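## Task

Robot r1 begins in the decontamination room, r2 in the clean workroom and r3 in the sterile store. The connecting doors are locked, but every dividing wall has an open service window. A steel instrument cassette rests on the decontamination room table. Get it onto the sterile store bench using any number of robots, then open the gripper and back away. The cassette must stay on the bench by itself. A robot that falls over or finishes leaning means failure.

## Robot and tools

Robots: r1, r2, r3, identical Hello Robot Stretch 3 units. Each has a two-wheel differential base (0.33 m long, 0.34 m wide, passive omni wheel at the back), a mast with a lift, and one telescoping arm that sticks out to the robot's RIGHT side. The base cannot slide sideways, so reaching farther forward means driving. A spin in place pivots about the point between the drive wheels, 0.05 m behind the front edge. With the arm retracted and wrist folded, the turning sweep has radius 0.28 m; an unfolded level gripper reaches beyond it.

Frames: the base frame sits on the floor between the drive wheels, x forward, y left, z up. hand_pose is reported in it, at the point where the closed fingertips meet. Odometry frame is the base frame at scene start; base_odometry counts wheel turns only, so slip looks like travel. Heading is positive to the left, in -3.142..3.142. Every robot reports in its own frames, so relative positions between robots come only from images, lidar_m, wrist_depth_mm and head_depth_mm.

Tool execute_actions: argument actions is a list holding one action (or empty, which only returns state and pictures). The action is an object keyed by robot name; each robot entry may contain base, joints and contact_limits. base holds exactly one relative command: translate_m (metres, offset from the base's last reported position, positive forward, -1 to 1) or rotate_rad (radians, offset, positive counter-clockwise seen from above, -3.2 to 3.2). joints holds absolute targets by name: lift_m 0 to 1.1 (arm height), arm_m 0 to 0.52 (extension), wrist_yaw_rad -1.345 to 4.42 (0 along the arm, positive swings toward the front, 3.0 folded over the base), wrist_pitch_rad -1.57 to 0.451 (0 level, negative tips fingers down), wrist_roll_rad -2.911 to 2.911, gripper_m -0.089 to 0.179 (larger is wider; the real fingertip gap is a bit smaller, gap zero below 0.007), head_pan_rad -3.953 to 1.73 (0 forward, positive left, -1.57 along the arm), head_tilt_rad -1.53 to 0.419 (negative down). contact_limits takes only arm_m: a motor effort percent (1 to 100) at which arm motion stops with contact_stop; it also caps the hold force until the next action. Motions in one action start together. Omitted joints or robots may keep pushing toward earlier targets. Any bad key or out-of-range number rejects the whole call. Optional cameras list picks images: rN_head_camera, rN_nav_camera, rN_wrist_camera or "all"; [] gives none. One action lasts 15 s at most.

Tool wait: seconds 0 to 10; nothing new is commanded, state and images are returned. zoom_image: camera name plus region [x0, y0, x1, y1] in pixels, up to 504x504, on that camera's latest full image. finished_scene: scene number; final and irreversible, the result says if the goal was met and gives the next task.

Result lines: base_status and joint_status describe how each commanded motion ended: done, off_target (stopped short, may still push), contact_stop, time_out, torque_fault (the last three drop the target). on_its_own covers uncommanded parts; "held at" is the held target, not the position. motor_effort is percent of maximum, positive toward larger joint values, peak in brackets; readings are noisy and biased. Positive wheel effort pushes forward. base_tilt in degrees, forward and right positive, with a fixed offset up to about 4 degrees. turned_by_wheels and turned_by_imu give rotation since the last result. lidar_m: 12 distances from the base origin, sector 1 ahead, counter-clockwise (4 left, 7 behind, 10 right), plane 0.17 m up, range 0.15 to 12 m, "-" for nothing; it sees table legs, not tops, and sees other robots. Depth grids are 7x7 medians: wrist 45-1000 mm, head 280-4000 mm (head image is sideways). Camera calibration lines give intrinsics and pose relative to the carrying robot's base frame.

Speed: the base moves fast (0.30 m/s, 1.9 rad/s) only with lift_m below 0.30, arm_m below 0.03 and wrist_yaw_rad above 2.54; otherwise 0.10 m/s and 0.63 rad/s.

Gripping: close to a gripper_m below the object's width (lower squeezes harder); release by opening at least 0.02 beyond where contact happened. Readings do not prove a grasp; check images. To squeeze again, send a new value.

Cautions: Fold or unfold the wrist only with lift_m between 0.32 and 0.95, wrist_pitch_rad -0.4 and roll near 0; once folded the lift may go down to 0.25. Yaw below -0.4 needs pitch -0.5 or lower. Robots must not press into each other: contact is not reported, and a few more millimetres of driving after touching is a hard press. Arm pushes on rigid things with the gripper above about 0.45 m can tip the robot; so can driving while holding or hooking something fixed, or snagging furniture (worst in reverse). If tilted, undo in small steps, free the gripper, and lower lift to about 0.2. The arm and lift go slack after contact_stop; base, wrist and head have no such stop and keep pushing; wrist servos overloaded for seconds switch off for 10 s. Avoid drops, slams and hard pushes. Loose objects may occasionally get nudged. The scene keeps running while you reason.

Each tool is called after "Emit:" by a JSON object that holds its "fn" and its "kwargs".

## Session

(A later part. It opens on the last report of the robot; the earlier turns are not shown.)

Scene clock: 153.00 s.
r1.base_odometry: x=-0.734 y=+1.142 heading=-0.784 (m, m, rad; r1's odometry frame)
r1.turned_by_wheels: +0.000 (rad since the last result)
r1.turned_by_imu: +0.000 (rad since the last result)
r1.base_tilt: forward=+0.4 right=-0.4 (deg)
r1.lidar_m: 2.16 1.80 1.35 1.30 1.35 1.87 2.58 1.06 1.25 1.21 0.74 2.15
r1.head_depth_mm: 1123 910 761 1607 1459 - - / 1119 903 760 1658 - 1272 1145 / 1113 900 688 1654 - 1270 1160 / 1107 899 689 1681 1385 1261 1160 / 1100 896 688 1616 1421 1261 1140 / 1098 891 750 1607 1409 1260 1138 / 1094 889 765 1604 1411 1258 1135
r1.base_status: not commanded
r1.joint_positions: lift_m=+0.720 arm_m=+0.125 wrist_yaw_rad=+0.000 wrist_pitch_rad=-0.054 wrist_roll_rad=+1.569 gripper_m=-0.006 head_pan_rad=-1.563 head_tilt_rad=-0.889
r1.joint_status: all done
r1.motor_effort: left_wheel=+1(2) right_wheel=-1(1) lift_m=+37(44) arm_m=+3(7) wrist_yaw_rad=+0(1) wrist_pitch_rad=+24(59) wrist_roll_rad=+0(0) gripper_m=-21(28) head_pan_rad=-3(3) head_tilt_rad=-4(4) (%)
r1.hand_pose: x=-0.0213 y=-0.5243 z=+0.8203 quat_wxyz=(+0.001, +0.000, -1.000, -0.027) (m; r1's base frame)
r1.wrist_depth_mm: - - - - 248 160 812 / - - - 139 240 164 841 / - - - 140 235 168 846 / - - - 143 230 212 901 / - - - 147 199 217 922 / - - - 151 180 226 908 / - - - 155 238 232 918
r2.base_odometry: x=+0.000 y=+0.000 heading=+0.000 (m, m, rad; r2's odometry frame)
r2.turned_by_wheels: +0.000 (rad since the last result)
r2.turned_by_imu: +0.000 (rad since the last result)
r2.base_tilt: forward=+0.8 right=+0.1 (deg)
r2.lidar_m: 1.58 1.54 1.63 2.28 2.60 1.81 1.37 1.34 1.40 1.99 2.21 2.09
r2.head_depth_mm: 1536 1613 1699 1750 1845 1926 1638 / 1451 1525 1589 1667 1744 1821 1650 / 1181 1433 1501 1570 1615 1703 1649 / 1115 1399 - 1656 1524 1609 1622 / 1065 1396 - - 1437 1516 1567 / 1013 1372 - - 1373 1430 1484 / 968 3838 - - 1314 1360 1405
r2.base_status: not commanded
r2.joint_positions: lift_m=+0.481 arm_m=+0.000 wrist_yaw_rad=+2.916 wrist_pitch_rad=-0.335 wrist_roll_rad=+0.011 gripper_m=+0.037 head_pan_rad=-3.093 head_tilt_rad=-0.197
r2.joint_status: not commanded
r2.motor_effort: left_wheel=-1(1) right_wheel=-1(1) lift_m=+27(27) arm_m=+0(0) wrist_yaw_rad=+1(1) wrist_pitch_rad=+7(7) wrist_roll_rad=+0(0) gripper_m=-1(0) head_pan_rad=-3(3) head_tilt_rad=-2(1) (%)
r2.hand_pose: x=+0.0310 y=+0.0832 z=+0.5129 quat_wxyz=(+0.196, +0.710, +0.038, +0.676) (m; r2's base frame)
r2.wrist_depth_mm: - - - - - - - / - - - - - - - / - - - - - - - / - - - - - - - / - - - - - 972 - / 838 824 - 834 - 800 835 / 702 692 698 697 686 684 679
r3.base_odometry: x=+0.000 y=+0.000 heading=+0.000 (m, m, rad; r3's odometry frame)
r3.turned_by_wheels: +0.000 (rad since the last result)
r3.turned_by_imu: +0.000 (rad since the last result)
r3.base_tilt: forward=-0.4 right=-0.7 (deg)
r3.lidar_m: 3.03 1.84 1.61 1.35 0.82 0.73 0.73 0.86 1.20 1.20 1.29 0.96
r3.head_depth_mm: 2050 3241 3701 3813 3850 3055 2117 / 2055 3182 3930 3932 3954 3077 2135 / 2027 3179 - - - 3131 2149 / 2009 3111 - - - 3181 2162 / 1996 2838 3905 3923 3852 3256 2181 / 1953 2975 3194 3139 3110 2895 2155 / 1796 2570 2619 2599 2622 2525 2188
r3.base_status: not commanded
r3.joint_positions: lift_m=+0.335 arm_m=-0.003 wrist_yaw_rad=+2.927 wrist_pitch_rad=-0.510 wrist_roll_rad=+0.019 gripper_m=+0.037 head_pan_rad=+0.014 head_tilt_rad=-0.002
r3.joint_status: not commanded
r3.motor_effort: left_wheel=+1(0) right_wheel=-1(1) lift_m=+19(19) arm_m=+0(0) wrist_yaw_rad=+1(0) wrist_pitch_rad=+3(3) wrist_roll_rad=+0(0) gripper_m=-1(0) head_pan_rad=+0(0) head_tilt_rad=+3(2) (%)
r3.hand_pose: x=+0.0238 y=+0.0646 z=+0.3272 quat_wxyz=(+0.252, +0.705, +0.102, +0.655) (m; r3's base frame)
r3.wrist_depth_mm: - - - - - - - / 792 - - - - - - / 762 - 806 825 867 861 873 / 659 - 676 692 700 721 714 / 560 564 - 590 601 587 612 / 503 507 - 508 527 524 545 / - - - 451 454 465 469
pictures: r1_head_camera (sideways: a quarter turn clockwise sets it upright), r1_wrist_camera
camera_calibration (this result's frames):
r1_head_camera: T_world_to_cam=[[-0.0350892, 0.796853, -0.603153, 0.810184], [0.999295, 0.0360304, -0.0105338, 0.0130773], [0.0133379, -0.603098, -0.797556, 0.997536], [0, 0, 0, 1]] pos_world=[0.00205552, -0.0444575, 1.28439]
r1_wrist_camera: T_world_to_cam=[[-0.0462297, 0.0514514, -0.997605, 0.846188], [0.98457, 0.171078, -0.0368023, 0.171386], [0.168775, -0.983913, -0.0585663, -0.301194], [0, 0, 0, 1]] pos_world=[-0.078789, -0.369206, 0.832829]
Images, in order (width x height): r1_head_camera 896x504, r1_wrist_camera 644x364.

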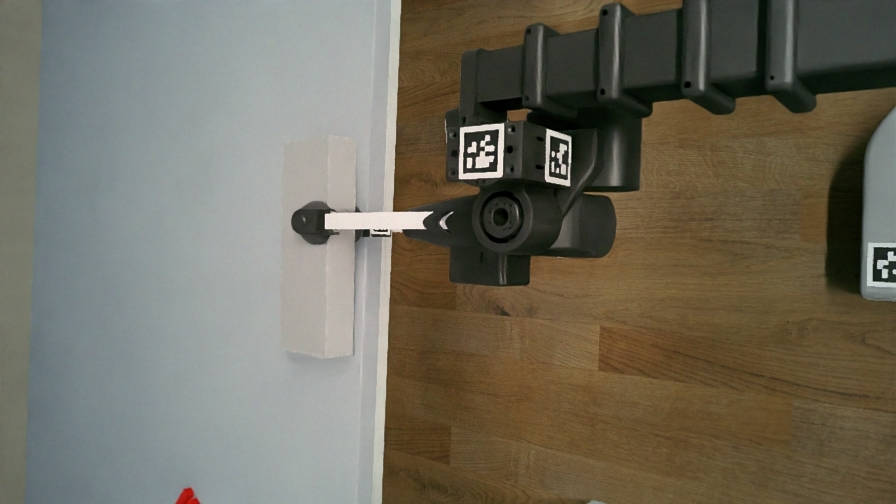

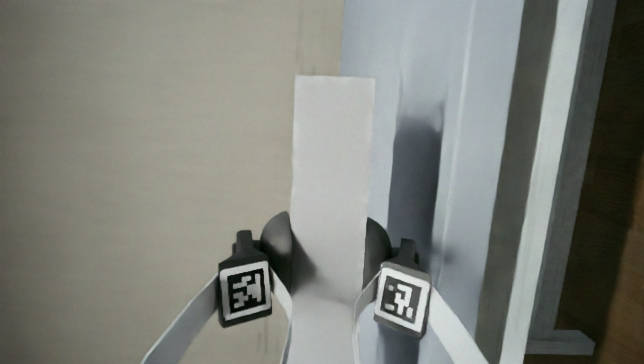

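Emit:
{"fn": "execute_actions", "kwargs": {"actions": [{"r1":{"joints":{"arm_m":0.0,"lift_m":0.95}}}], "cameras": []}}

Emit:
{"fn": "execute_actions", "kwargs": {"actions": [{"r1":{"base":{"rotate_rad":3.14},"joints":{"head_tilt_rad":-0.3}},"r2":{"base":{"rotate_rad":2.09},"joints":{"head_pan_rad":-1.2,"head_tilt_rad":-0.3}}}], "cameras": ["r1_nav_camera","r2_nav_camera"]}}

Scene clock: 159.57 s.
r1.base_odometry: x=-0.734 y=+1.142 heading=-0.784 (m, m, rad; r1's odometry frame)
r1.turned_by_wheels: +0.000 (rad since the last result)
r1.turned_by_imu: +0.000 (rad since the last result)
r1.base_tilt: forward=+0.4 right=-0.5 (deg)
r1.lidar_m: 2.16 1.80 1.35 1.30 1.35 1.87 2.58 1.06 1.25 1.21 0.74 2.15
r1.head_depth_mm: 1127 886 - - - - 1144 / 1119 393 779 - - 1240 1145 / 1116 394 - - - 1246 1161 / 1108 395 772 - 1422 1256 1155 / 1103 396 755 1613 1418 1263 1140 / 1099 408 751 1605 1410 1259 1137 / 1098 889 764 1610 1408 1255 1136
r1.base_status: not commanded
r1.joint_positions: lift_m=+0.950 arm_m=+0.001 wrist_yaw_rad=+0.000 wrist_pitch_rad=-0.054 wrist_roll_rad=+1.569 gripper_m=-0.006 head_pan_rad=-1.563 head_tilt_rad=-0.889
r1.joint_status: all done
joint sent to its limit — the command would take r1.arm_m past its lower limit, so that joint was sent only as far as its limit.
r1.motor_effort: left_wheel=+2(1) right_wheel=-1(1) lift_m=+37(39) arm_m=-4(5) wrist_yaw_rad=+0(0) wrist_pitch_rad=+24(24) wrist_roll_rad=+0(0) gripper_m=-21(21) head_pan_rad=-4(4) head_tilt_rad=-4(4) (%)
r1.hand_pose: x=-0.0213 y=-0.4009 z=+1.0503 quat_wxyz=(+0.001, +0.000, -1.000, -0.027) (m; r1's base frame)
r1.wrist_depth_mm: - - - - - 540 364 / - - - 139 - 542 364 / - - - 140 - 526 363 / - - - 144 939 523 357 / - - - 146 838 524 354 / - - - 149 679 509 350 / - - - 155 - 495 362
r2.base_odometry: x=+0.000 y=+0.000 heading=+0.000 (m, m, rad; r2's odometry frame)
r2.turned_by_wheels: +0.000 (rad since the last result)
r2.turned_by_imu: +0.000 (rad since the last result)
r2.base_tilt: forward=+0.9 right=+0.2 (deg)
r2.lidar_m: 1.58 1.54 1.63 2.28 2.59 1.81 1.37 1.33 1.40 1.99 2.21 2.09
r2.head_depth_mm: 1548 1622 1692 1766 1837 1931 1639 / 1466 1521 1590 1658 1731 1841 1651 / 1175 1425 1492 1559 1628 1705 1661 / 1115 1411 - 1651 1522 1607 1622 / 1058 1388 - - 1444 1516 1559 / 1012 1369 - - 1378 1431 1476 / 968 3768 - - 1311 1355 1411
r2.base_status: not commanded
r2.joint_positions: lift_m=+0.481 arm_m=+0.000 wrist_yaw_rad=+2.916 wrist_pitch_rad=-0.335 wrist_roll_rad=+0.011 gripper_m=+0.037 head_pan_rad=-3.093 head_tilt_rad=-0.197
r2.joint_status: not commanded
r2.motor_effort: left_wheel=+1(1) right_wheel=+0(0) lift_m=+27(27) arm_m=+0(0) wrist_yaw_rad=+0(0) wrist_pitch_rad=+8(7) wrist_roll_rad=+0(0) gripper_m=+0(0) head_pan_rad=-3(3) head_tilt_rad=-2(2) (%)
r2.hand_pose: x=+0.0310 y=+0.0832 z=+0.5129 quat_wxyz=(+0.196, +0.710, +0.038, +0.676) (m; r2's base frame)
r2.wrist_depth_mm: - - - - - - - / - - - - - - - / - - - - - - - / - - - - - - - / - - - 987 - 980 - / 841 833 - 812 - 799 823 / 694 707 687 703 691 688 675
r3.base_odometry: x=+0.000 y=+0.000 heading=+0.000 (m, m, rad; r3's odometry frame)
r3.turned_by_wheels: +0.000 (rad since the last result)
r3.turned_by_imu: +0.001 (rad since the last result)
r3.base_tilt: forward=-0.3 right=-0.8 (deg)
r3.lidar_m: 3.04 1.83 1.61 1.36 0.82 0.73 0.73 0.86 1.20 1.20 1.29 0.96
r3.head_depth_mm: 2064 3200 3749 3780 3819 3063 2094 / 2050 3185 3880 3885 3944 3064 2121 / 2030 3146 - - - 3115 2134 / 2001 3128 - - - 3153 2153 / 2018 2851 3968 3855 3772 3188 2191 / 1978 2927 3191 3128 3065 2919 2167 / 1785 2558 2644 2628 2575 2559 2213
r3.base_status: not commanded
r3.joint_positions: lift_m=+0.335 arm_m=-0.003 wrist_yaw_rad=+2.927 wrist_pitch_rad=-0.510 wrist_roll_rad=+0.019 gripper_m=+0.037 head_pan_rad=+0.014 head_tilt_rad=-0.002
r3.joint_status: not commanded
r3.motor_effort: left_wheel=+0(0) right_wheel=-1(1) lift_m=+19(19) arm_m=+0(0) wrist_yaw_rad=+0(0) wrist_pitch_rad=+4(4) wrist_roll_rad=+0(0) gripper_m=-1(1) head_pan_rad=+0(0) head_tilt_rad=+2(2) (%)
r3.hand_pose: x=+0.0238 y=+0.0646 z=+0.3272 quat_wxyz=(+0.252, +0.705, +0.102, +0.655) (m; r3's base frame)
r3.wrist_depth_mm: - - - - - - - / 791 - - - - - - / 769 - 810 827 854 867 882 / 658 - 673 683 706 697 717 / 557 564 - 588 592 594 607 / 497 514 - 522 518 521 527 / - - - 456 465 464 469
pictures: none
No camera images: the call's "cameras" was empty. Leave "cameras" out to get every camera's image.

Scene clock: 165.50 s.
r1.base_odometry: x=-0.734 y=+1.142 heading=+2.356 (m, m, rad; r1's odometry frame)
r1.turned_by_wheels: +3.140 (rad since the last result)
r1.turned_by_imu: +3.161 (rad since the last result)
r1.base_tilt: forward=+0.4 right=-0.5 (deg)
r1.lidar_m: 2.58 1.06 1.25 1.21 0.74 2.17 2.16 1.80 1.35 1.30 1.36 1.87
r1.head_depth_mm: 1195 3994 1319 1339 1436 1537 - / 3855 - - 1382 1411 1546 1596 / 3731 - - 1398 1404 1557 - / 3747 - - 1395 1416 411 1620 / 3776 - - 1396 1413 1559 1588 / 3879 - - 1389 1423 1564 1534 / 1220 1318 1346 1357 1462 1570 1527
r1.base_status: done
r1.joint_positions: lift_m=+0.950 arm_m=+0.001 wrist_yaw_rad=+0.000 wrist_pitch_rad=-0.054 wrist_roll_rad=+1.569 gripper_m=-0.006 head_pan_rad=-1.563 head_tilt_rad=-0.310
r1.joint_status: all done
r1.motor_effort: left_wheel=-1(6) right_wheel=+2(7) lift_m=+37(37) arm_m=-4(4) wrist_yaw_rad=-1(0) wrist_pitch_rad=+24(25) wrist_roll_rad=+0(0) gripper_m=-21(21) head_pan_rad=-4(3) head_tilt_rad=+3(23) (%)
r1.hand_pose: x=-0.0212 y=-0.4009 z=+1.0503 quat_wxyz=(+0.001, +0.000, -1.000, -0.027) (m; r1's base frame)
r1.wrist_depth_mm: 801 967 - - - - - / 799 - - 139 - - - / 835 - - 140 - - - / 858 - - 143 - - - / 898 - - 147 - - - / 922 - - 151 - - - / - - - 154 - - -
r2.base_odometry: x=+0.000 y=+0.000 heading=+2.090 (m, m, rad; r2's odometry frame)
r2.turned_by_wheels: +2.090 (rad since the last result)
r2.turned_by_imu: +2.122 (rad since the last result)
r2.base_tilt: forward=+0.8 right=-0.1 (deg)
r2.lidar_m: 2.57 1.78 1.36 1.33 1.41 2.02 2.21 2.07 1.58 1.54 1.63 2.31
r2.head_depth_mm: 1267 3936 - 1524 1589 1691 1491 / 1317 - - 1587 1652 1760 1503 / 1362 - - 1656 1744 1818 1498 / 1421 - - 1733 1825 1891 1498 / 1480 1575 1664 1799 1936 1903 1511 / 1546 1634 1740 1875 2022 1928 1513 / 1605 1714 1826 1959 2116 1942 1517
r2.base_status: done
r2.joint_positions: lift_m=+0.481 arm_m=+0.000 wrist_yaw_rad=+2.916 wrist_pitch_rad=-0.335 wrist_roll_rad=+0.011 gripper_m=+0.037 head_pan_rad=-1.207 head_tilt_rad=-0.296
r2.joint_status: all done
r2.motor_effort: left_wheel=-3(6) right_wheel=+1(5) lift_m=+27(28) arm_m=+0(0) wrist_yaw_rad=+1(1) wrist_pitch_rad=+7(7) wrist_roll_rad=+0(0) gripper_m=+1(1) head_pan_rad=+3(40) head_tilt_rad=-2(19) (%)
r2.hand_pose: x=+0.0310 y=+0.0832 z=+0.5129 quat_wxyz=(+0.196, +0.710, +0.038, +0.676) (m; r2's base frame)
r2.wrist_depth_mm: - - - - - - - / - - - - - - - / - - - - - - - / - - - - - - - / - - - - - 980 999 / 852 841 - 803 - 792 801 / 697 696 708 694 707 709 695
r3.base_odometry: x=+0.000 y=+0.000 heading=+0.000 (m, m, rad; r3's odometry frame)
r3.turned_by_wheels: +0.000 (rad since the last result)
r3.turned_by_imu: +0.001 (rad since the last result)
r3.base_tilt: forward=-0.4 right=-0.6 (deg)
r3.lidar_m: 3.02 1.83 1.61 1.36 0.82 0.73 0.73 0.87 1.20 1.20 1.29 0.96
r3.head_depth_mm: 2070 3225 3762 3808 3880 3097 2079 / 2045 3187 3871 3997 3983 3089 2117 / 2025 3200 - - - 3147 2145 / 2022 3092 - - - 3147 2144 / 2005 2876 3965 - 3835 3179 2176 / 1999 2937 3195 3120 3086 2930 2192 / 1780 2559 2631 2591 2559 2531 2218
r3.base_status: not commanded
r3.joint_positions: lift_m=+0.335 arm_m=-0.003 wrist_yaw_rad=+2.927 wrist_pitch_rad=-0.510 wrist_roll_rad=+0.019 gripper_m=+0.037 head_pan_rad=+0.014 head_tilt_rad=-0.002
r3.joint_status: not commanded
r3.motor_effort: left_wheel=+0(0) right_wheel=+0(1) lift_m=+19(19) arm_m=+0(0) wrist_yaw_rad=+0(1) wrist_pitch_rad=+4(3) wrist_roll_rad=+0(0) gripper_m=-1(1) head_pan_rad=+0(0) head_tilt_rad=+2(2) (%)
r3.hand_pose: x=+0.0238 y=+0.0646 z=+0.3272 quat_wxyz=(+0.252, +0.705, +0.102, +0.655) (m; r3's base frame)
r3.wrist_depth_mm: - - - - - - - / 784 - - - - - - / 762 - 824 836 865 845 865 / 660 - 676 703 696 701 724 / 575 570 - 592 599 613 613 / 494 515 - 520 516 522 534 / - - - 463 464 464 467
pictures: r1_nav_camera (sideways: a quarter turn counterclockwise sets it upright), r2_nav_camera (sideways: a quarter turn counterclockwise sets it upright)
camera_calibration (this result's frames):
r1_nav_camera: T_world_to_cam=[[-0.00593644, -0.267363, 0.963578, -1.21279], [-0.999632, 0.0271052, 0.00136231, 0.0602341], [-0.0264822, -0.963215, -0.267426, 0.305657], [0, 0, 0, 1]] pos_world=[0.0611068, -0.0314744, 1.25027]
r2_nav_camera: T_world_to_cam=[[0.0523185, -0.237336, 0.970018, -1.21497], [-0.940314, -0.338783, -0.0321742, 0.0989103], [0.336262, -0.910438, -0.240895, 0.272576], [0, 0, 0, 1]] pos_world=[0.0649153, -0.00668349, 1.24739]
Images, in order (width x height): r1_nav_camera 672x504, r2_nav_camera 672x504.

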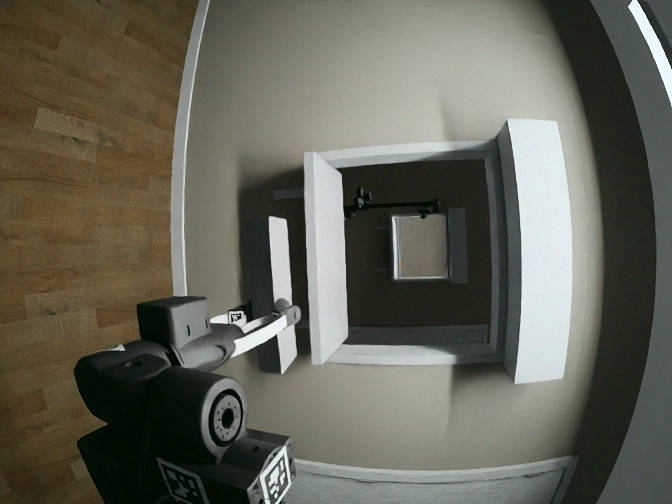

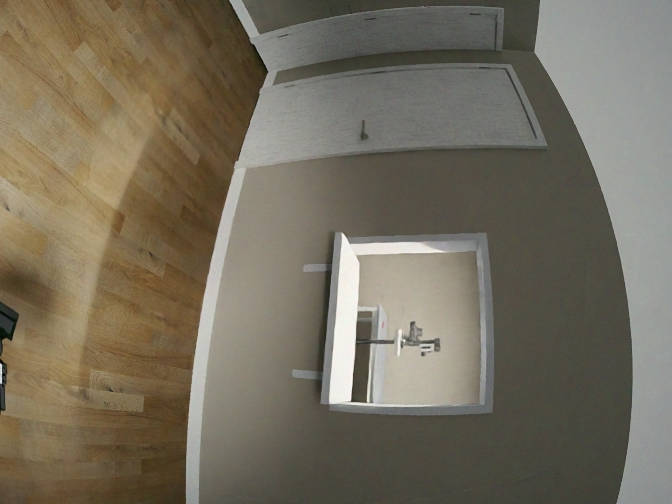

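Emit:
{"fn": "execute_actions", "kwargs": {"actions": [{"r1":{"base":{"rotate_rad":-1.57}},"r2":{"base":{"translate_m":0.3}}}], "cameras": []}}

Emit:
{"fn": "execute_actions", "kwargs": {"actions": [{"r1":{"base":{"translate_m":0.7}},"r2":{"base":{"rotate_rad":-1.6}}}], "cameras": []}}

Emit:
{"fn": "execute_actions", "kwargs": {"actions": [{"r1":{"base":{"rotate_rad":1.57}},"r2":{"base":{"translate_m":0.9},"joints":{"lift_m":0.9,"wrist_pitch_rad":-0.4}}}], "cameras": []}}

Emit:
{"fn": "execute_actions", "kwargs": {"actions": [{"r1":{"joints":{"arm_m":0.5}},"r2":{"base":{"rotate_rad":1.57},"joints":{"head_pan_rad":-1.57,"head_tilt_rad":-0.6}}}], "cameras": ["r1_nav_camera","r2_nav_camera"]}}

Scene clock: 176.50 s.
r1.base_odometry: x=-0.734 y=+1.142 heading=+0.786 (m, m, rad; r1's odometry frame)
r1.turned_by_wheels: -1.570 (rad since the last result)
r1.turned_by_imu: -1.580 (rad since the last result)
r1.base_tilt: forward=+0.3 right=-0.5 (deg)
r1.lidar_m: 1.30 1.36 1.87 2.57 2.10 1.25 1.21 0.74 2.15 2.16 1.80 1.35
r1.head_depth_mm: 1895 2005 2140 2280 2408 1961 - / 1898 2014 2136 2281 2385 1760 1592 / 1910 2017 2143 2278 2390 1758 - / 1905 2023 2157 2274 2403 411 1633 / 1919 2037 2149 2293 2380 1733 1580 / 1930 2031 2159 2282 2414 1785 1540 / 1916 2040 2171 2316 2413 1907 1534
r1.base_status: done
r1.joint_positions: lift_m=+0.950 arm_m=+0.001 wrist_yaw_rad=+0.000 wrist_pitch_rad=-0.054 wrist_roll_rad=+1.569 gripper_m=-0.006 head_pan_rad=-1.563 head_tilt_rad=-0.310
r1.joint_status: not commanded
r1.motor_effort: left_wheel=+3(6) right_wheel=-2(6) lift_m=+37(37) arm_m=-4(4) wrist_yaw_rad=+1(1) wrist_pitch_rad=+24(24) wrist_roll_rad=+0(0) gripper_m=-21(21) head_pan_rad=-3(4) head_tilt_rad=+3(4) (%)
r1.hand_pose: x=-0.0215 y=-0.4009 z=+1.0503 quat_wxyz=(+0.001, +0.000, -1.000, -0.027) (m; r1's base frame)
r1.wrist_depth_mm: - - - - - - - / - - - 139 - - - / - - - 140 - - - / - - - 143 - - - / - - - 146 - - - / - - - 150 - - - / - - - 155 - - -
r2.base_odometry: x=-0.149 y=+0.260 heading=+2.090 (m, m, rad; r2's odometry frame)
r2.turned_by_wheels: +0.000 (rad since the last result)
r2.turned_by_imu: +0.000 (rad since the last result)
r2.base_tilt: forward=+0.8 right=+0.1 (deg)
r2.lidar_m: 2.27 1.74 1.34 1.32 1.39 2.00 2.51 2.10 1.60 1.56 1.65 2.32
r2.head_depth_mm: 1285 3970 - 1532 1593 1697 1494 / 1332 - - 1602 1667 1753 1486 / 1382 1505 1593 1656 1758 1829 1503 / 1448 1524 1625 1723 1834 1894 1503 / 1505 1580 1695 1811 1936 1912 1504 / 1564 1660 1758 1875 2025 1928 1519 / 1607 1718 1832 1962 2135 1952 1514
r2.base_status: done
r2.joint_positions: lift_m=+0.481 arm_m=+0.000 wrist_yaw_rad=+2.916 wrist_pitch_rad=-0.335 wrist_roll_rad=+0.011 gripper_m=+0.037 head_pan_rad=-1.207 head_tilt_rad=-0.296
r2.joint_status: not commanded
r2.motor_effort: left_wheel=-3(3) right_wheel=+1(3) lift_m=+26(26) arm_m=+0(0) wrist_yaw_rad=+0(1) wrist_pitch_rad=+8(7) wrist_roll_rad=+0(0) gripper_m=+0(1) head_pan_rad=+3(3) head_tilt_rad=-2(2) (%)
r2.hand_pose: x=+0.0310 y=+0.0832 z=+0.5129 quat_wxyz=(+0.196, +0.710, +0.038, +0.676) (m; r2's base frame)
r2.wrist_depth_mm: - - - - - - - / - - - - - - - / - - - - - - - / - - - - - - - / - - - - - 999 980 / 830 831 - 803 - 787 825 / 711 696 719 693 701 684 690
r3.base_odometry: x=+0.000 y=+0.000 heading=+0.000 (m, m, rad; r3's odometry frame)
r3.turned_by_wheels: +0.000 (rad since the last result)
r3.turned_by_imu: +0.001 (rad since the last result)
r3.base_tilt: forward=-0.6 right=-0.7 (deg)
r3.lidar_m: 3.03 1.84 1.61 1.36 0.82 0.73 0.73 0.87 1.20 1.20 1.29 0.96
r3.head_depth_mm: 2047 3280 3769 3795 3900 3075 2095 / 2056 3135 3873 3891 3941 3077 2119 / 2019 3142 - - - 3179 2117 / 2002 3102 - - - 3159 2151 / 1988 2876 3986 3907 3760 3283 2180 / 1971 2915 3186 3123 3085 2956 2174 / 1778 2582 2622 2593 2587 2568 2207
r3.base_status: not commanded
r3.joint_positions: lift_m=+0.335 arm_m=-0.003 wrist_yaw_rad=+2.927 wrist_pitch_rad=-0.510 wrist_roll_rad=+0.019 gripper_m=+0.037 head_pan_rad=+0.014 head_tilt_rad=-0.002
r3.joint_status: not commanded
r3.motor_effort: left_wheel=+0(0) right_wheel=-1(1) lift_m=+19(19) arm_m=+0(0) wrist_yaw_rad=+1(0) wrist_pitch_rad=+4(4) wrist_roll_rad=+0(0) gripper_m=-1(1) head_pan_rad=+0(0) head_tilt_rad=+2(3) (%)
r3.hand_pose: x=+0.0238 y=+0.0646 z=+0.3272 quat_wxyz=(+0.252, +0.705, +0.102, +0.655) (m; r3's base frame)
r3.wrist_depth_mm: - - - - - - - / 779 - - - - - - / 773 - 803 830 874 872 884 / 638 - 675 683 688 697 705 / 565 573 - 592 605 594 613 / 495 511 - 510 520 531 530 / - - - 459 457 465 475
pictures: none
No camera images: the call's "cameras" was empty. Leave "cameras" out to get every camera's image.

Scene clock: 184.47 s.
r1.base_odometry: x=-0.240 y=+1.637 heading=+0.786 (m, m, rad; r1's odometry frame)
r1.turned_by_wheels: +0.000 (rad since the last result)
r1.turned_by_imu: +0.007 (rad since the last result)
r1.base_tilt: forward=+0.4 right=-0.5 (deg)
r1.lidar_m: 0.60 0.63 0.87 2.54 2.68 1.54 1.91 1.36 2.25 2.17 0.84 0.63
r1.head_depth_mm: 1909 2009 2127 2292 2409 1955 - / 1904 2028 2161 2298 2374 1768 1602 / 1911 2029 2156 2288 2399 1745 - / 1912 2018 2167 2316 2414 411 1636 / 1906 2020 2150 2291 2379 1736 1579 / 1913 2021 2151 2296 2380 1790 1528 / 1766 1730 1786 1823 1871 1772 1523
r1.base_status: done
r1.joint_positions: lift_m=+0.950 arm_m=+0.001 wrist_yaw_rad=+0.000 wrist_pitch_rad=-0.054 wrist_roll_rad=+1.569 gripper_m=-0.006 head_pan_rad=-1.563 head_tilt_rad=-0.310
r1.joint_status: not commanded
r1.motor_effort: left_wheel=+2(8) right_wheel=-1(3) lift_m=+37(37) arm_m=-4(4) wrist_yaw_rad=+0(0) wrist_pitch_rad=+24(24) wrist_roll_rad=+0(0) gripper_m=-21(21) head_pan_rad=-3(4) head_tilt_rad=+3(3) (%)
r1.hand_pose: x=-0.0215 y=-0.4009 z=+1.0503 quat_wxyz=(+0.001, +0.000, -1.000, -0.027) (m; r1's base frame)
r1.wrist_depth_mm: - - - - - - - / - - - 139 - - - / - - - 140 - - - / - - - 143 - - - / - - - 146 - - - / - - - 150 - - - / 992 - - 155 - - -
r2.base_odometry: x=-0.149 y=+0.260 heading=+0.490 (m, m, rad; r2's odometry frame)
r2.turned_by_wheels: -1.600 (rad since the last result)
r2.turned_by_imu: -1.624 (rad since the last result)
r2.base_tilt: forward=+0.8 right=+0.1 (deg)
r2.lidar_m: 1.56 1.63 2.24 2.27 1.80 1.36 1.31 1.37 1.90 2.51 2.18 1.61
r2.head_depth_mm: 2085 2186 2301 2436 2525 1905 1490 / 2164 2277 2372 2529 2552 1892 1493 / 2218 2340 2483 2638 2596 1916 1503 / 2314 2412 2562 2712 2612 1905 1501 / 2397 2531 2685 2877 2633 1920 1514 / 2460 2576 2727 2845 2655 1915 1511 / 2207 2276 2334 2394 2404 1943 1517
r2.base_status: done
r2.joint_positions: lift_m=+0.481 arm_m=+0.000 wrist_yaw_rad=+2.916 wrist_pitch_rad=-0.335 wrist_roll_rad=+0.011 gripper_m=+0.037 head_pan_rad=-1.207 head_tilt_rad=-0.296
r2.joint_status: not commanded
r2.motor_effort: left_wheel=+2(7) right_wheel=-2(5) lift_m=+28(26) arm_m=+0(0) wrist_yaw_rad=+0(0) wrist_pitch_rad=+8(7) wrist_roll_rad=+1(0) gripper_m=+1(1) head_pan_rad=+3(3) head_tilt_rad=-3(2) (%)
r2.hand_pose: x=+0.0310 y=+0.0832 z=+0.5129 quat_wxyz=(+0.196, +0.710, +0.038, +0.676) (m; r2's base frame)
r2.wrist_depth_mm: - - - - - - - / - - - - - - - / - - - - - - - / - - - - - - - / - - - 972 - 989 - / 836 839 - 801 - 806 791 / 685 702 699 704 681 688 688
r3.base_odometry: x=+0.000 y=+0.000 heading=+0.000 (m, m, rad; r3's odometry frame)
r3.turned_by_wheels: +0.000 (rad since the last result)
r3.turned_by_imu: +0.001 (rad since the last result)
r3.base_tilt: forward=-0.5 right=-0.8 (deg)
r3.lidar_m: 3.04 1.83 1.61 1.35 0.82 0.73 0.73 0.86 1.20 1.20 1.30 0.97
r3.head_depth_mm: 2068 3233 3861 3868 3875 3073 2090 / 2036 3176 3958 3888 - 3077 2125 / 2051 3115 - - - 3169 2136 / 2016 3098 - - - 3158 2160 / 1988 2856 3897 3831 3823 3194 2164 / 1981 2954 3256 3088 3089 2958 2194 / 1777 2555 2633 2614 2554 2553 2221
r3.base_status: not commanded
r3.joint_positions: lift_m=+0.335 arm_m=-0.003 wrist_yaw_rad=+2.927 wrist_pitch_rad=-0.510 wrist_roll_rad=+0.019 gripper_m=+0.037 head_pan_rad=+0.014 head_tilt_rad=-0.002
r3.joint_status: not commanded
r3.motor_effort: left_wheel=-1(0) right_wheel=-1(0) lift_m=+19(19) arm_m=+0(0) wrist_yaw_rad=+1(1) wrist_pitch_rad=+3(3) wrist_roll_rad=+0(0) gripper_m=-1(0) head_pan_rad=+0(1) head_tilt_rad=+3(2) (%)
r3.hand_pose: x=+0.0238 y=+0.0646 z=+0.3272 quat_wxyz=(+0.252, +0.705, +0.102, +0.655) (m; r3's base frame)
r3.wrist_depth_mm: - - - - - - - / 782 - - - - - - / 764 - 795 837 824 862 885 / 661 - 682 684 703 707 727 / 560 567 - 596 598 604 614 / 493 521 - 501 516 525 535 / - - - 455 463 472 467
pictures: none
No camera images: the call's "cameras" was empty. Leave "cameras" out to get every camera's image.

Scene clock: 194.47 s.
r1.base_odometry: x=-0.240 y=+1.637 heading=+2.356 (m, m, rad; r1's odometry frame)
r1.turned_by_wheels: +1.570 (rad since the last result)
r1.turned_by_imu: +1.581 (rad since the last result)
r1.base_tilt: forward=+0.4 right=-0.5 (deg)
r1.lidar_m: 2.53 2.68 1.55 1.91 2.28 2.24 2.16 0.84 0.63 0.60 0.63 0.88
r1.head_depth_mm: 3203 3364 3599 3698 889 661 - / 3182 3371 3609 3707 884 594 556 / 3143 3353 3533 3438 899 591 - / 3131 1280 3625 3645 893 411 553 / 3164 3467 3582 3765 870 586 552 / 3233 3439 3650 3774 864 585 566 / 3255 3450 3648 3793 861 644 565
r1.base_status: done
r1.joint_positions: lift_m=+0.950 arm_m=+0.001 wrist_yaw_rad=+0.000 wrist_pitch_rad=-0.054 wrist_roll_rad=+1.569 gripper_m=-0.006 head_pan_rad=-1.563 head_tilt_rad=-0.310
r1.joint_status: not commanded
r1.motor_effort: left_wheel=-1(6) right_wheel=+2(4) lift_m=+37(37) arm_m=-4(4) wrist_yaw_rad=+0(0) wrist_pitch_rad=+24(24) wrist_roll_rad=+0(0) gripper_m=-21(21) head_pan_rad=-4(4) head_tilt_rad=+3(3) (%)
r1.hand_pose: x=-0.0212 y=-0.4009 z=+1.0503 quat_wxyz=(+0.001, +0.000, -1.000, -0.027) (m; r1's base frame)
r1.wrist_depth_mm: - - - - - 355 243 / - - - 139 - 354 242 / - - - 139 - 353 238 / - - - 143 638 344 234 / - - - 146 563 341 234 / - - - 151 449 336 234 / - - - 155 658 333 242
r2.base_odometry: x=+0.645 y=+0.684 heading=+0.490 (m, m, rad; r2's odometry frame)
r2.turned_by_wheels: +0.000 (rad since the last result)
r2.turned_by_imu: +0.000 (rad since the last result)
r2.base_tilt: forward=+0.8 right=+0.1 (deg)
r2.lidar_m: 0.66 0.68 0.95 2.23 2.35 2.29 2.22 2.32 2.60 2.40 0.91 0.68
r2.head_depth_mm: 2078 2187 2337 2466 2520 1894 1480 / 2153 2262 2382 2538 2605 1898 1502 / 2193 2310 2481 2625 2475 1892 1496 / 1687 1767 1844 1931 2034 1861 1509 / 1325 1363 1409 1472 1533 1601 1470 / 1092 1122 1150 1188 1226 1259 1301 / 927 947 971 994 1017 1042 1076
r2.base_status: done
r2.joint_positions: lift_m=+0.900 arm_m=+0.000 wrist_yaw_rad=+2.916 wrist_pitch_rad=-0.413 wrist_roll_rad=+0.011 gripper_m=+0.037 head_pan_rad=-1.207 head_tilt_rad=-0.296
r2.joint_status: all done
r2.motor_effort: left_wheel=+2(7) right_wheel=-2(3) lift_m=+32(33) arm_m=+0(0) wrist_yaw_rad=+1(0) wrist_pitch_rad=+7(4) wrist_roll_rad=+0(0) gripper_m=+0(0) head_pan_rad=+3(3) head_tilt_rad=-2(2) (%)
r2.hand_pose: x=+0.0290 y=+0.0744 z=+0.9136 quat_wxyz=(+0.223, +0.707, +0.065, +0.668) (m; r2's base frame)
r2.wrist_depth_mm: - - - - - 889 666 / - - - - - 931 563 / - - - - - 978 664 / - - - - - 965 690 / - - - - - - 696 / - - - - - - 715 / - - - - - 970 711
r3.base_odometry: x=+0.000 y=+0.000 heading=+0.000 (m, m, rad; r3's odometry frame)
r3.turned_by_wheels: +0.000 (rad since the last result)
r3.turned_by_imu: +0.001 (rad since the last result)
r3.base_tilt: forward=-0.4 right=-0.7 (deg)
r3.lidar_m: 3.03 1.84 1.61 1.35 0.82 0.73 0.73 0.86 1.20 1.20 1.30 0.96
r3.head_depth_mm: 2056 3264 3715 3787 3810 3056 2087 / 2025 3177 3898 3977 3969 3097 2120 / 2006 3174 - - - 3150 2130 / 1986 3126 - - - 3183 2146 / 1985 2813 3912 3944 3824 3226 2166 / 1964 2935 3148 3091 3031 2918 2180 / 1788 2578 2600 2573 2586 2541 2208
r3.base_status: not commanded
r3.joint_positions: lift_m=+0.335 arm_m=-0.003 wrist_yaw_rad=+2.927 wrist_pitch_rad=-0.510 wrist_roll_rad=+0.019 gripper_m=+0.037 head_pan_rad=+0.014 head_tilt_rad=-0.002
r3.joint_status: not commanded
r3.motor_effort: left_wheel=+0(0) right_wheel=-1(1) lift_m=+19(19) arm_m=+0(0) wrist_yaw_rad=+0(1) wrist_pitch_rad=+3(3) wrist_roll_rad=+0(0) gripper_m=-1(0) head_pan_rad=+0(0) head_tilt_rad=+3(2) (%)
r3.hand_pose: x=+0.0238 y=+0.0646 z=+0.3272 quat_wxyz=(+0.252, +0.705, +0.102, +0.655) (m; r3's base frame)
r3.wrist_depth_mm: - - - - - - - / 783 - - - - - - / 756 - 816 813 837 867 877 / 662 - 690 686 701 716 714 / 571 570 - 588 598 590 617 / 498 509 - 512 530 527 528 / - - - 455 460 466 462
pictures: none
No camera images: the call's "cameras" was empty. Leave "cameras" out to get every camera's image.

Scene clock: 199.30 s.
r1.base_odometry: x=-0.240 y=+1.637 heading=+2.356 (m, m, rad; r1's odometry frame)
r1.turned_by_wheels: +0.000 (rad since the last result)
r1.turned_by_imu: +0.000 (rad since the last result)
r1.base_tilt: forward=+0.3 right=-0.5 (deg)
r1.lidar_m: 2.53 2.69 1.55 1.91 2.30 2.24 2.17 0.84 0.63 0.61 0.63 0.88
r1.head_depth_mm: 3195 3373 3623 3750 - 659 559 / 3186 3376 3620 - 841 659 558 / 3131 - 3579 - 876 656 555 / 3139 3309 3580 3193 871 652 569 / 3173 3401 1413 3407 870 650 569 / 3250 3407 3610 3758 864 647 566 / 3277 3446 3669 3812 859 644 564
r1.base_status: not commanded
r1.joint_positions: lift_m=+0.950 arm_m=+0.500 wrist_yaw_rad=+0.000 wrist_pitch_rad=-0.054 wrist_roll_rad=+1.569 gripper_m=-0.006 head_pan_rad=-1.563 head_tilt_rad=-0.310
r1.joint_status: all done
r1.motor_effort: left_wheel=-2(1) right_wheel=+2(2) lift_m=+37(37) arm_m=+4(3) wrist_yaw_rad=+0(0) wrist_pitch_rad=+24(24) wrist_roll_rad=+0(0) gripper_m=-22(21) head_pan_rad=-3(4) head_tilt_rad=+3(4) (%)
r1.hand_pose: x=-0.0213 y=-0.8993 z=+1.0504 quat_wxyz=(+0.001, +0.000, -1.000, -0.027) (m; r1's base frame)
r1.wrist_depth_mm: - - - - - - - / - - - 139 - - - / - - - 140 - - - / - 693 765 144 - - - / - - - 146 - - - / - - - 150 - - - / - - - 155 - - -
r2.base_odometry: x=+0.645 y=+0.684 heading=+2.060 (m, m, rad; r2's odometry frame)
r2.turned_by_wheels: +1.570 (rad since the last result)
r2.turned_by_imu: +1.594 (rad since the last result)
r2.base_tilt: forward=+0.8 right=+0.1 (deg)
r2.lidar_m: 2.23 2.35 2.28 2.22 2.33 2.60 2.32 0.90 0.68 0.66 0.69 0.96
r2.head_depth_mm: 3073 3341 2969 746 866 - - / 3056 3188 3095 747 862 974 - / 3023 3399 3117 695 867 995 - / 3061 3390 2958 672 863 999 - / 1239 673 583 672 860 972 - / 1232 673 627 671 863 1025 1176 / 3044 3422 3120 724 859 1021 1177
r2.base_status: done
r2.joint_positions: lift_m=+0.900 arm_m=+0.000 wrist_yaw_rad=+2.916 wrist_pitch_rad=-0.413 wrist_roll_rad=+0.011 gripper_m=+0.037 head_pan_rad=-1.563 head_tilt_rad=-0.592
r2.joint_status: all done
r2.motor_effort: left_wheel=-2(5) right_wheel=+1(5) lift_m=+32(32) arm_m=+0(0) wrist_yaw_rad=+0(1) wrist_pitch_rad=+7(7) wrist_roll_rad=+0(0) gripper_m=+0(1) head_pan_rad=-3(24) head_tilt_rad=-5(31) (%)
r2.hand_pose: x=+0.0290 y=+0.0744 z=+0.9136 quat_wxyz=(+0.223, +0.707, +0.065, +0.668) (m; r2's base frame)
r2.wrist_depth_mm: - - - - - - - / - - - - - - - / - - - - - - - / - - - - - - - / - - - - - - - / - - - - - - - / - - - - - - -
r3.base_odometry: x=+0.000 y=+0.000 heading=+0.000 (m, m, rad; r3's odometry frame)
r3.turned_by_wheels: +0.000 (rad since the last result)
r3.turned_by_imu: +0.001 (rad since the last result)
r3.base_tilt: forward=-0.5 right=-0.7 (deg)
r3.lidar_m: 3.01 1.84 1.61 1.35 0.82 0.73 0.73 0.86 1.20 1.20 1.29 0.96
r3.head_depth_mm: 2072 3303 3787 3820 3869 3000 2106 / 2032 3199 3941 3908 - 3087 2110 / 2027 3124 - - - 3104 2131 / 2007 3139 - - - 3155 2148 / 1977 2891 3962 3886 3818 3227 2155 / 1965 2959 3173 3158 3067 2954 2168 / 1778 2533 2639 2610 2556 2549 2167
r3.base_status: not commanded
r3.joint_positions: lift_m=+0.335 arm_m=-0.003 wrist_yaw_rad=+2.927 wrist_pitch_rad=-0.510 wrist_roll_rad=+0.019 gripper_m=+0.037 head_pan_rad=+0.014 head_tilt_rad=-0.002
r3.joint_status: not commanded
r3.motor_effort: left_wheel=-1(0) right_wheel=+0(1) lift_m=+19(19) arm_m=+0(0) wrist_yaw_rad=+1(1) wrist_pitch_rad=+4(3) wrist_roll_rad=+0(0) gripper_m=+0(1) head_pan_rad=+0(0) head_tilt_rad=+2(3) (%)
r3.hand_pose: x=+0.0238 y=+0.0646 z=+0.3272 quat_wxyz=(+0.252, +0.705, +0.102, +0.655) (m; r3's base frame)
r3.wrist_depth_mm: - - - - - - - / 786 - - - - - - / 765 - 809 832 845 862 872 / 659 - 674 698 697 726 730 / 567 577 - 579 595 595 625 / 491 513 - 509 521 522 532 / - - - 453 458 462 471
pictures: r1_nav_camera (sideways: a quarter turn counterclockwise sets it upright), r2_nav_camera (sideways: a quarter turn counterclockwise sets it upright)
camera_calibration (this result's frames):
r1_nav_camera: T_world_to_cam=[[-0.00593854, -0.267076, 0.963657, -1.21289], [-0.999632, 0.0271055, 0.00135202, 0.0602475], [-0.0264815, -0.963294, -0.267139, 0.305283], [0, 0, 0, 1]] pos_world=[0.0611069, -0.0314898, 1.25028]
r2_nav_camera: T_world_to_cam=[[-0.031584, -0.513408, 0.857563, -1.0677], [-0.999496, 0.0188862, -0.0255045, 0.090577], [-0.00310194, -0.857937, -0.513745, 0.629721], [0, 0, 0, 1]] pos_world=[0.0587624, -0.00961636, 1.24145]
Images, in order (width x height): r1_nav_camera 672x504, r2_nav_camera 672x504.

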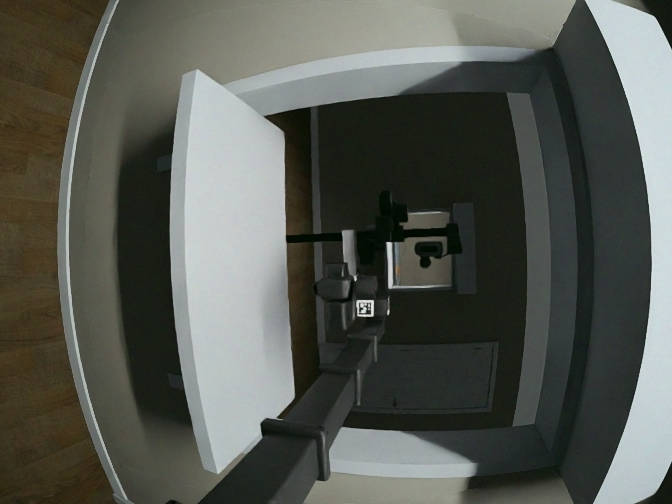

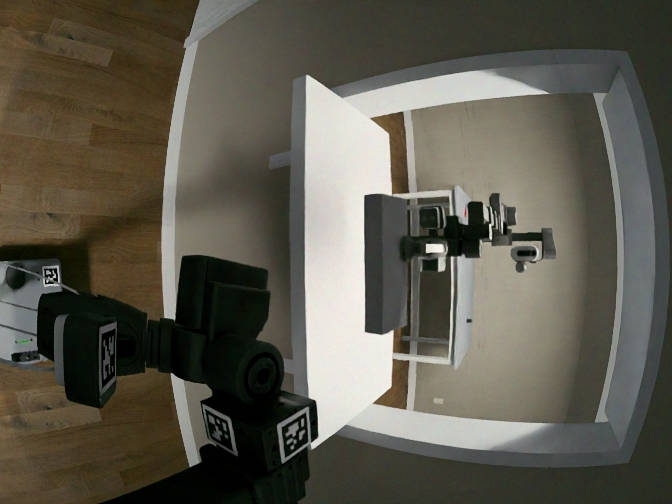

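Emit:
{"fn": "execute_actions", "kwargs": {"actions": [{"r1":{"joints":{"arm_m":0.4}},"r2":{"joints":{"wrist_yaw_rad":0,"gripper_m":0.1}}}], "cameras": []}}

Emit:
{"fn": "execute_actions", "kwargs": {"actions": [{"r2":{"joints":{"wrist_pitch_rad":0,"wrist_roll_rad":1.57,"lift_m":0.94,"head_tilt_rad":-0.8}}}], "cameras": ["r2_head_camera","r2_wrist_camera"]}}

Scene clock: 206.70 s.
r1.base_odometry: x=-0.240 y=+1.637 heading=+2.356 (m, m, rad; r1's odometry frame)
r1.turned_by_wheels: +0.000 (rad since the last result)
r1.turned_by_imu: +0.000 (rad since the last result)
r1.base_tilt: forward=+0.4 right=-0.5 (deg)
r1.lidar_m: 2.54 2.69 1.54 1.91 2.29 2.25 2.17 0.84 0.63 0.60 0.63 0.88
r1.head_depth_mm: 3213 3418 3567 3743 - 637 558 / 3193 3338 3581 - 844 658 557 / 3147 - 3666 - 836 656 555 / 3186 3320 3661 1155 832 653 570 / 3182 3366 1398 3175 868 650 568 / 3254 3428 3623 3778 865 647 566 / 3236 3477 3650 3770 858 645 564
r1.base_status: not commanded
r1.joint_positions: lift_m=+0.950 arm_m=+0.400 wrist_yaw_rad=+0.000 wrist_pitch_rad=-0.054 wrist_roll_rad=+1.569 gripper_m=-0.006 head_pan_rad=-1.563 head_tilt_rad=-0.310
r1.joint_status: all done
r1.motor_effort: left_wheel=-1(1) right_wheel=+2(2) lift_m=+37(37) arm_m=-4(4) wrist_yaw_rad=+0(1) wrist_pitch_rad=+24(24) wrist_roll_rad=+0(0) gripper_m=-22(21) head_pan_rad=-3(4) head_tilt_rad=+4(3) (%)
r1.hand_pose: x=-0.0213 y=-0.7998 z=+1.0504 quat_wxyz=(+0.001, +0.000, -1.000, -0.027) (m; r1's base frame)
r1.wrist_depth_mm: - - - - - - - / - - - 139 - - 238 / - - - 140 - - 234 / - - 866 143 - - 235 / - - - 146 - - 231 / - - - 150 - - 230 / - - - 155 - - 225
r2.base_odometry: x=+0.645 y=+0.684 heading=+2.060 (m, m, rad; r2's odometry frame)
r2.turned_by_wheels: +0.000 (rad since the last result)
r2.turned_by_imu: +0.000 (rad since the last result)
r2.base_tilt: forward=+0.8 right=+0.1 (deg)
r2.lidar_m: 2.23 2.35 2.29 2.22 2.33 2.59 2.32 0.90 0.68 0.65 0.68 0.96
r2.head_depth_mm: 3020 3275 2948 747 864 - - / 3057 3179 3126 748 863 977 - / 3031 3373 2948 749 647 - - / 3038 3422 564 751 649 - 1171 / 1234 736 559 751 860 1026 1182 / 1220 2532 562 751 859 1023 1179 / 3091 3377 3122 754 860 1017 1177
r2.base_status: not commanded
r2.joint_positions: lift_m=+0.900 arm_m=+0.000 wrist_yaw_rad=+0.003 wrist_pitch_rad=-0.413 wrist_roll_rad=+0.011 gripper_m=+0.100 head_pan_rad=-1.563 head_tilt_rad=-0.592
r2.joint_status: all done
r2.motor_effort: left_wheel=-2(2) right_wheel=+1(1) lift_m=+32(32) arm_m=+0(0) wrist_yaw_rad=-3(3) wrist_pitch_rad=+7(7) wrist_roll_rad=+0(1) gripper_m=+1(87) head_pan_rad=-3(3) head_tilt_rad=-4(5) (%)
r2.hand_pose: x=-0.0208 y=-0.3700 z=+0.9136 quat_wxyz=(+0.689, +0.145, -0.695, -0.145) (m; r2's base frame)
r2.wrist_depth_mm: 528 - - - - - 462 / 511 590 594 576 573 552 463 / 405 406 399 392 386 386 382 / 339 329 323 318 313 307 298 / 599 571 562 557 536 529 517 / 700 654 645 627 619 590 585 / 807 805 737 716 694 712 674
r3.base_odometry: x=+0.000 y=+0.000 heading=+0.000 (m, m, rad; r3's odometry frame)
r3.turned_by_wheels: +0.000 (rad since the last result)
r3.turned_by_imu: +0.001 (rad since the last result)
r3.base_tilt: forward=-0.5 right=-0.8 (deg)
r3.lidar_m: 3.03 1.83 1.61 1.35 0.82 0.73 0.73 0.87 1.20 1.20 1.29 0.96
r3.head_depth_mm: 2056 3269 3789 3845 3855 3032 2098 / 2050 3223 3981 3951 - 3090 2112 / 2009 3154 - - - 3137 2122 / 2014 3132 - - - 3172 2151 / 2007 2864 - 3940 3881 3218 2163 / 1975 2929 3119 3112 3118 2922 2183 / 1780 2567 2605 2617 2564 2560 2190
r3.base_status: not commanded
r3.joint_positions: lift_m=+0.335 arm_m=-0.003 wrist_yaw_rad=+2.927 wrist_pitch_rad=-0.510 wrist_roll_rad=+0.019 gripper_m=+0.037 head_pan_rad=+0.014 head_tilt_rad=-0.002
r3.joint_status: not commanded
r3.motor_effort: left_wheel=+0(1) right_wheel=-1(1) lift_m=+19(19) arm_m=+0(0) wrist_yaw_rad=+1(1) wrist_pitch_rad=+3(3) wrist_roll_rad=+0(0) gripper_m=-1(1) head_pan_rad=+0(0) head_tilt_rad=+2(2) (%)
r3.hand_pose: x=+0.0238 y=+0.0646 z=+0.3272 quat_wxyz=(+0.252, +0.705, +0.102, +0.655) (m; r3's base frame)
r3.wrist_depth_mm: - - - - - - - / 766 - - - - - - / 764 - 802 831 831 867 882 / 650 - 685 710 674 695 715 / 568 571 - 588 603 596 617 / 500 510 - 515 522 523 542 / - - - 462 455 465 470
pictures: none
No camera images: the call's "cameras" was empty. Leave "cameras" out to get every camera's image.

Scene clock: 208.13 s.
r1.base_odometry: x=-0.240 y=+1.637 heading=+2.356 (m, m, rad; r1's odometry frame)
r1.turned_by_wheels: +0.000 (rad since the last result)
r1.turned_by_imu: +0.000 (rad since the last result)
r1.base_tilt: forward=+0.4 right=-0.4 (deg)
r1.lidar_m: 2.54 2.68 1.54 1.91 2.30 2.24 2.16 0.84 0.62 0.61 0.63 0.87
r1.head_depth_mm: 3177 3369 3575 3736 - 637 559 / 3132 3386 3588 - 842 659 557 / 3125 - 3640 - 838 655 555 / 3136 - 3654 1095 834 654 570 / 3179 3368 1332 3358 867 648 568 / 3216 3427 3643 3812 863 648 567 / 3245 3403 3644 3811 858 645 564
r1.base_status: not commanded
r1.joint_positions: lift_m=+0.950 arm_m=+0.400 wrist_yaw_rad=+0.000 wrist_pitch_rad=-0.054 wrist_roll_rad=+1.569 gripper_m=-0.006 head_pan_rad=-1.563 head_tilt_rad=-0.310
r1.joint_status: not commanded
r1.motor_effort: left_wheel=-1(1) right_wheel=+2(2) lift_m=+37(37) arm_m=-4(4) wrist_yaw_rad=-1(0) wrist_pitch_rad=+24(23) wrist_roll_rad=+0(0) gripper_m=-21(22) head_pan_rad=-3(4) head_tilt_rad=+4(4) (%)
r1.hand_pose: x=-0.0213 y=-0.7998 z=+1.0504 quat_wxyz=(+0.001, +0.000, -1.000, -0.027) (m; r1's base frame)
r1.wrist_depth_mm: - - - - - - - / - - - 139 - - 237 / - - - 140 - - 235 / - - 879 143 - - 233 / - - - 146 - - 232 / - - - 150 - - 228 / - - - 154 - - 226
r2.base_odometry: x=+0.645 y=+0.684 heading=+2.060 (m, m, rad; r2's odometry frame)
r2.turned_by_wheels: +0.000 (rad since the last result)
r2.turned_by_imu: +0.000 (rad since the last result)
r2.base_tilt: forward=+0.8 right=+0.1 (deg)
r2.lidar_m: 2.23 2.36 2.28 2.22 2.33 2.60 2.32 0.90 0.68 0.66 0.69 0.96
r2.head_depth_mm: 3153 2637 718 - - - 1099 / 3067 2799 719 636 - - 1120 / 3128 860 720 647 - - 1139 / 3100 523 719 643 - 1277 1136 / 674 521 722 886 1147 1278 1138 / 2226 519 718 882 1110 1276 1136 / 3143 2801 718 882 1103 1277 1138
r2.base_status: not commanded
r2.joint_positions: lift_m=+0.940 arm_m=+0.000 wrist_yaw_rad=+0.003 wrist_pitch_rad=-0.022 wrist_roll_rad=+1.566 gripper_m=+0.100 head_pan_rad=-1.563 head_tilt_rad=-0.789
r2.joint_status: all done
r2.motor_effort: left_wheel=-3(2) right_wheel=+1(1) lift_m=+32(35) arm_m=+0(0) wrist_yaw_rad=-2(2) wrist_pitch_rad=+12(14) wrist_roll_rad=+1(5) gripper_m=+0(1) head_pan_rad=-3(3) head_tilt_rad=-7(35) (%)
r2.hand_pose: x=-0.0207 y=-0.4006 z=+1.0485 quat_wxyz=(+0.003, +0.001, -1.000, -0.011) (m; r2's base frame)
r2.wrist_depth_mm: - - - - 651 323 248 / 694 - - - 631 321 255 / 674 - - - 628 319 263 / 681 - - 520 614 318 429 / 700 - - 372 729 319 444 / 692 - - - 716 290 456 / 667 - - - 609 343 480
r3.base_odometry: x=+0.000 y=+0.000 heading=+0.000 (m, m, rad; r3's odometry frame)
r3.turned_by_wheels: +0.000 (rad since the last result)
r3.turned_by_imu: +0.000 (rad since the last result)
r3.base_tilt: forward=-0.5 right=-0.8 (deg)
r3.lidar_m: 3.02 1.84 1.61 1.36 0.82 0.73 0.73 0.87 1.20 1.20 1.29 0.97
r3.head_depth_mm: 2042 3222 3814 3809 3830 3021 2099 / 2054 3170 3952 3972 3932 3070 2117 / 2036 3209 - - - 3117 2165 / 2016 3117 - - - 3158 2157 / 1977 2848 3898 3925 3824 3223 2188 / 1959 2902 3190 3136 3103 2912 2194 / 1774 2576 2618 2563 2546 2519 2192
r3.base_status: not commanded
r3.joint_positions: lift_m=+0.335 arm_m=-0.003 wrist_yaw_rad=+2.927 wrist_pitch_rad=-0.510 wrist_roll_rad=+0.019 gripper_m=+0.037 head_pan_rad=+0.014 head_tilt_rad=-0.002
r3.joint_status: not commanded
r3.motor_effort: left_wheel=+0(0) right_wheel=-1(1) lift_m=+19(19) arm_m=+0(0) wrist_yaw_rad=-1(0) wrist_pitch_rad=+4(3) wrist_roll_rad=+0(0) gripper_m=+0(1) head_pan_rad=+0(0) head_tilt_rad=+2(2) (%)
r3.hand_pose: x=+0.0238 y=+0.0646 z=+0.3272 quat_wxyz=(+0.252, +0.705, +0.102, +0.655) (m; r3's base frame)
r3.wrist_depth_mm: - - - - - - - / 765 - - - - - - / 761 - 821 841 834 849 877 / 660 - 669 689 698 705 727 / 568 568 - 600 582 605 608 / 504 519 - 512 521 535 531 / - - - 455 462 473 473
pictures: r2_head_camera (sideways: a quarter turn clockwise sets it upright), r2_wrist_camera
camera_calibration (this result's frames):
r2_head_camera: T_world_to_cam=[[0.0442897, 0.708955, -0.703861, 0.933832], [0.998143, -0.0609011, 0.00146516, -0.011341], [-0.0418272, -0.702619, -0.710336, 0.881801], [0, 0, 0, 1]] pos_world=[0.00684406, -0.0431658, 1.28368]
r2_wrist_camera: T_world_to_cam=[[0.00671601, -0.00896949, -0.999937, 1.05036], [0.989579, 0.143894, 0.0053557, 0.112697], [0.143837, -0.989552, 0.00984241, -0.234999], [0, 0, 0, 1]] pos_world=[-0.0847749, -0.239339, 1.052]
Images, in order (width x height): r2_head_camera 896x504, r2_wrist_camera 644x364.

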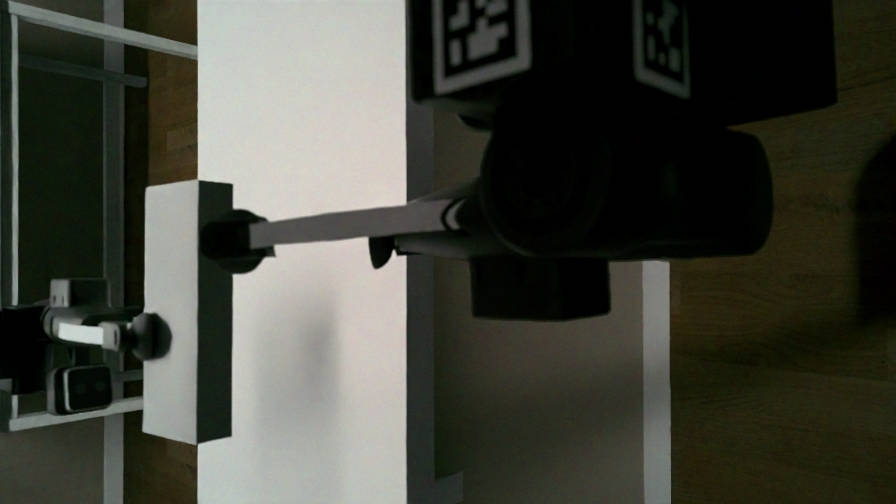

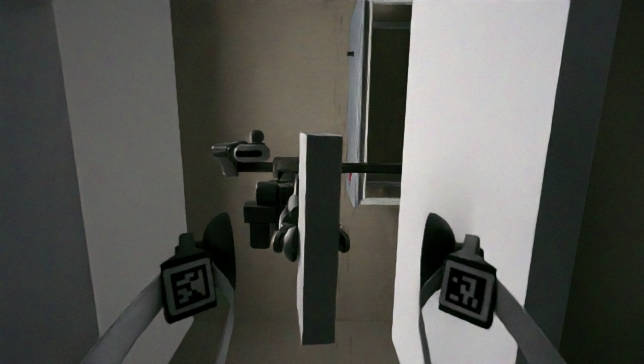

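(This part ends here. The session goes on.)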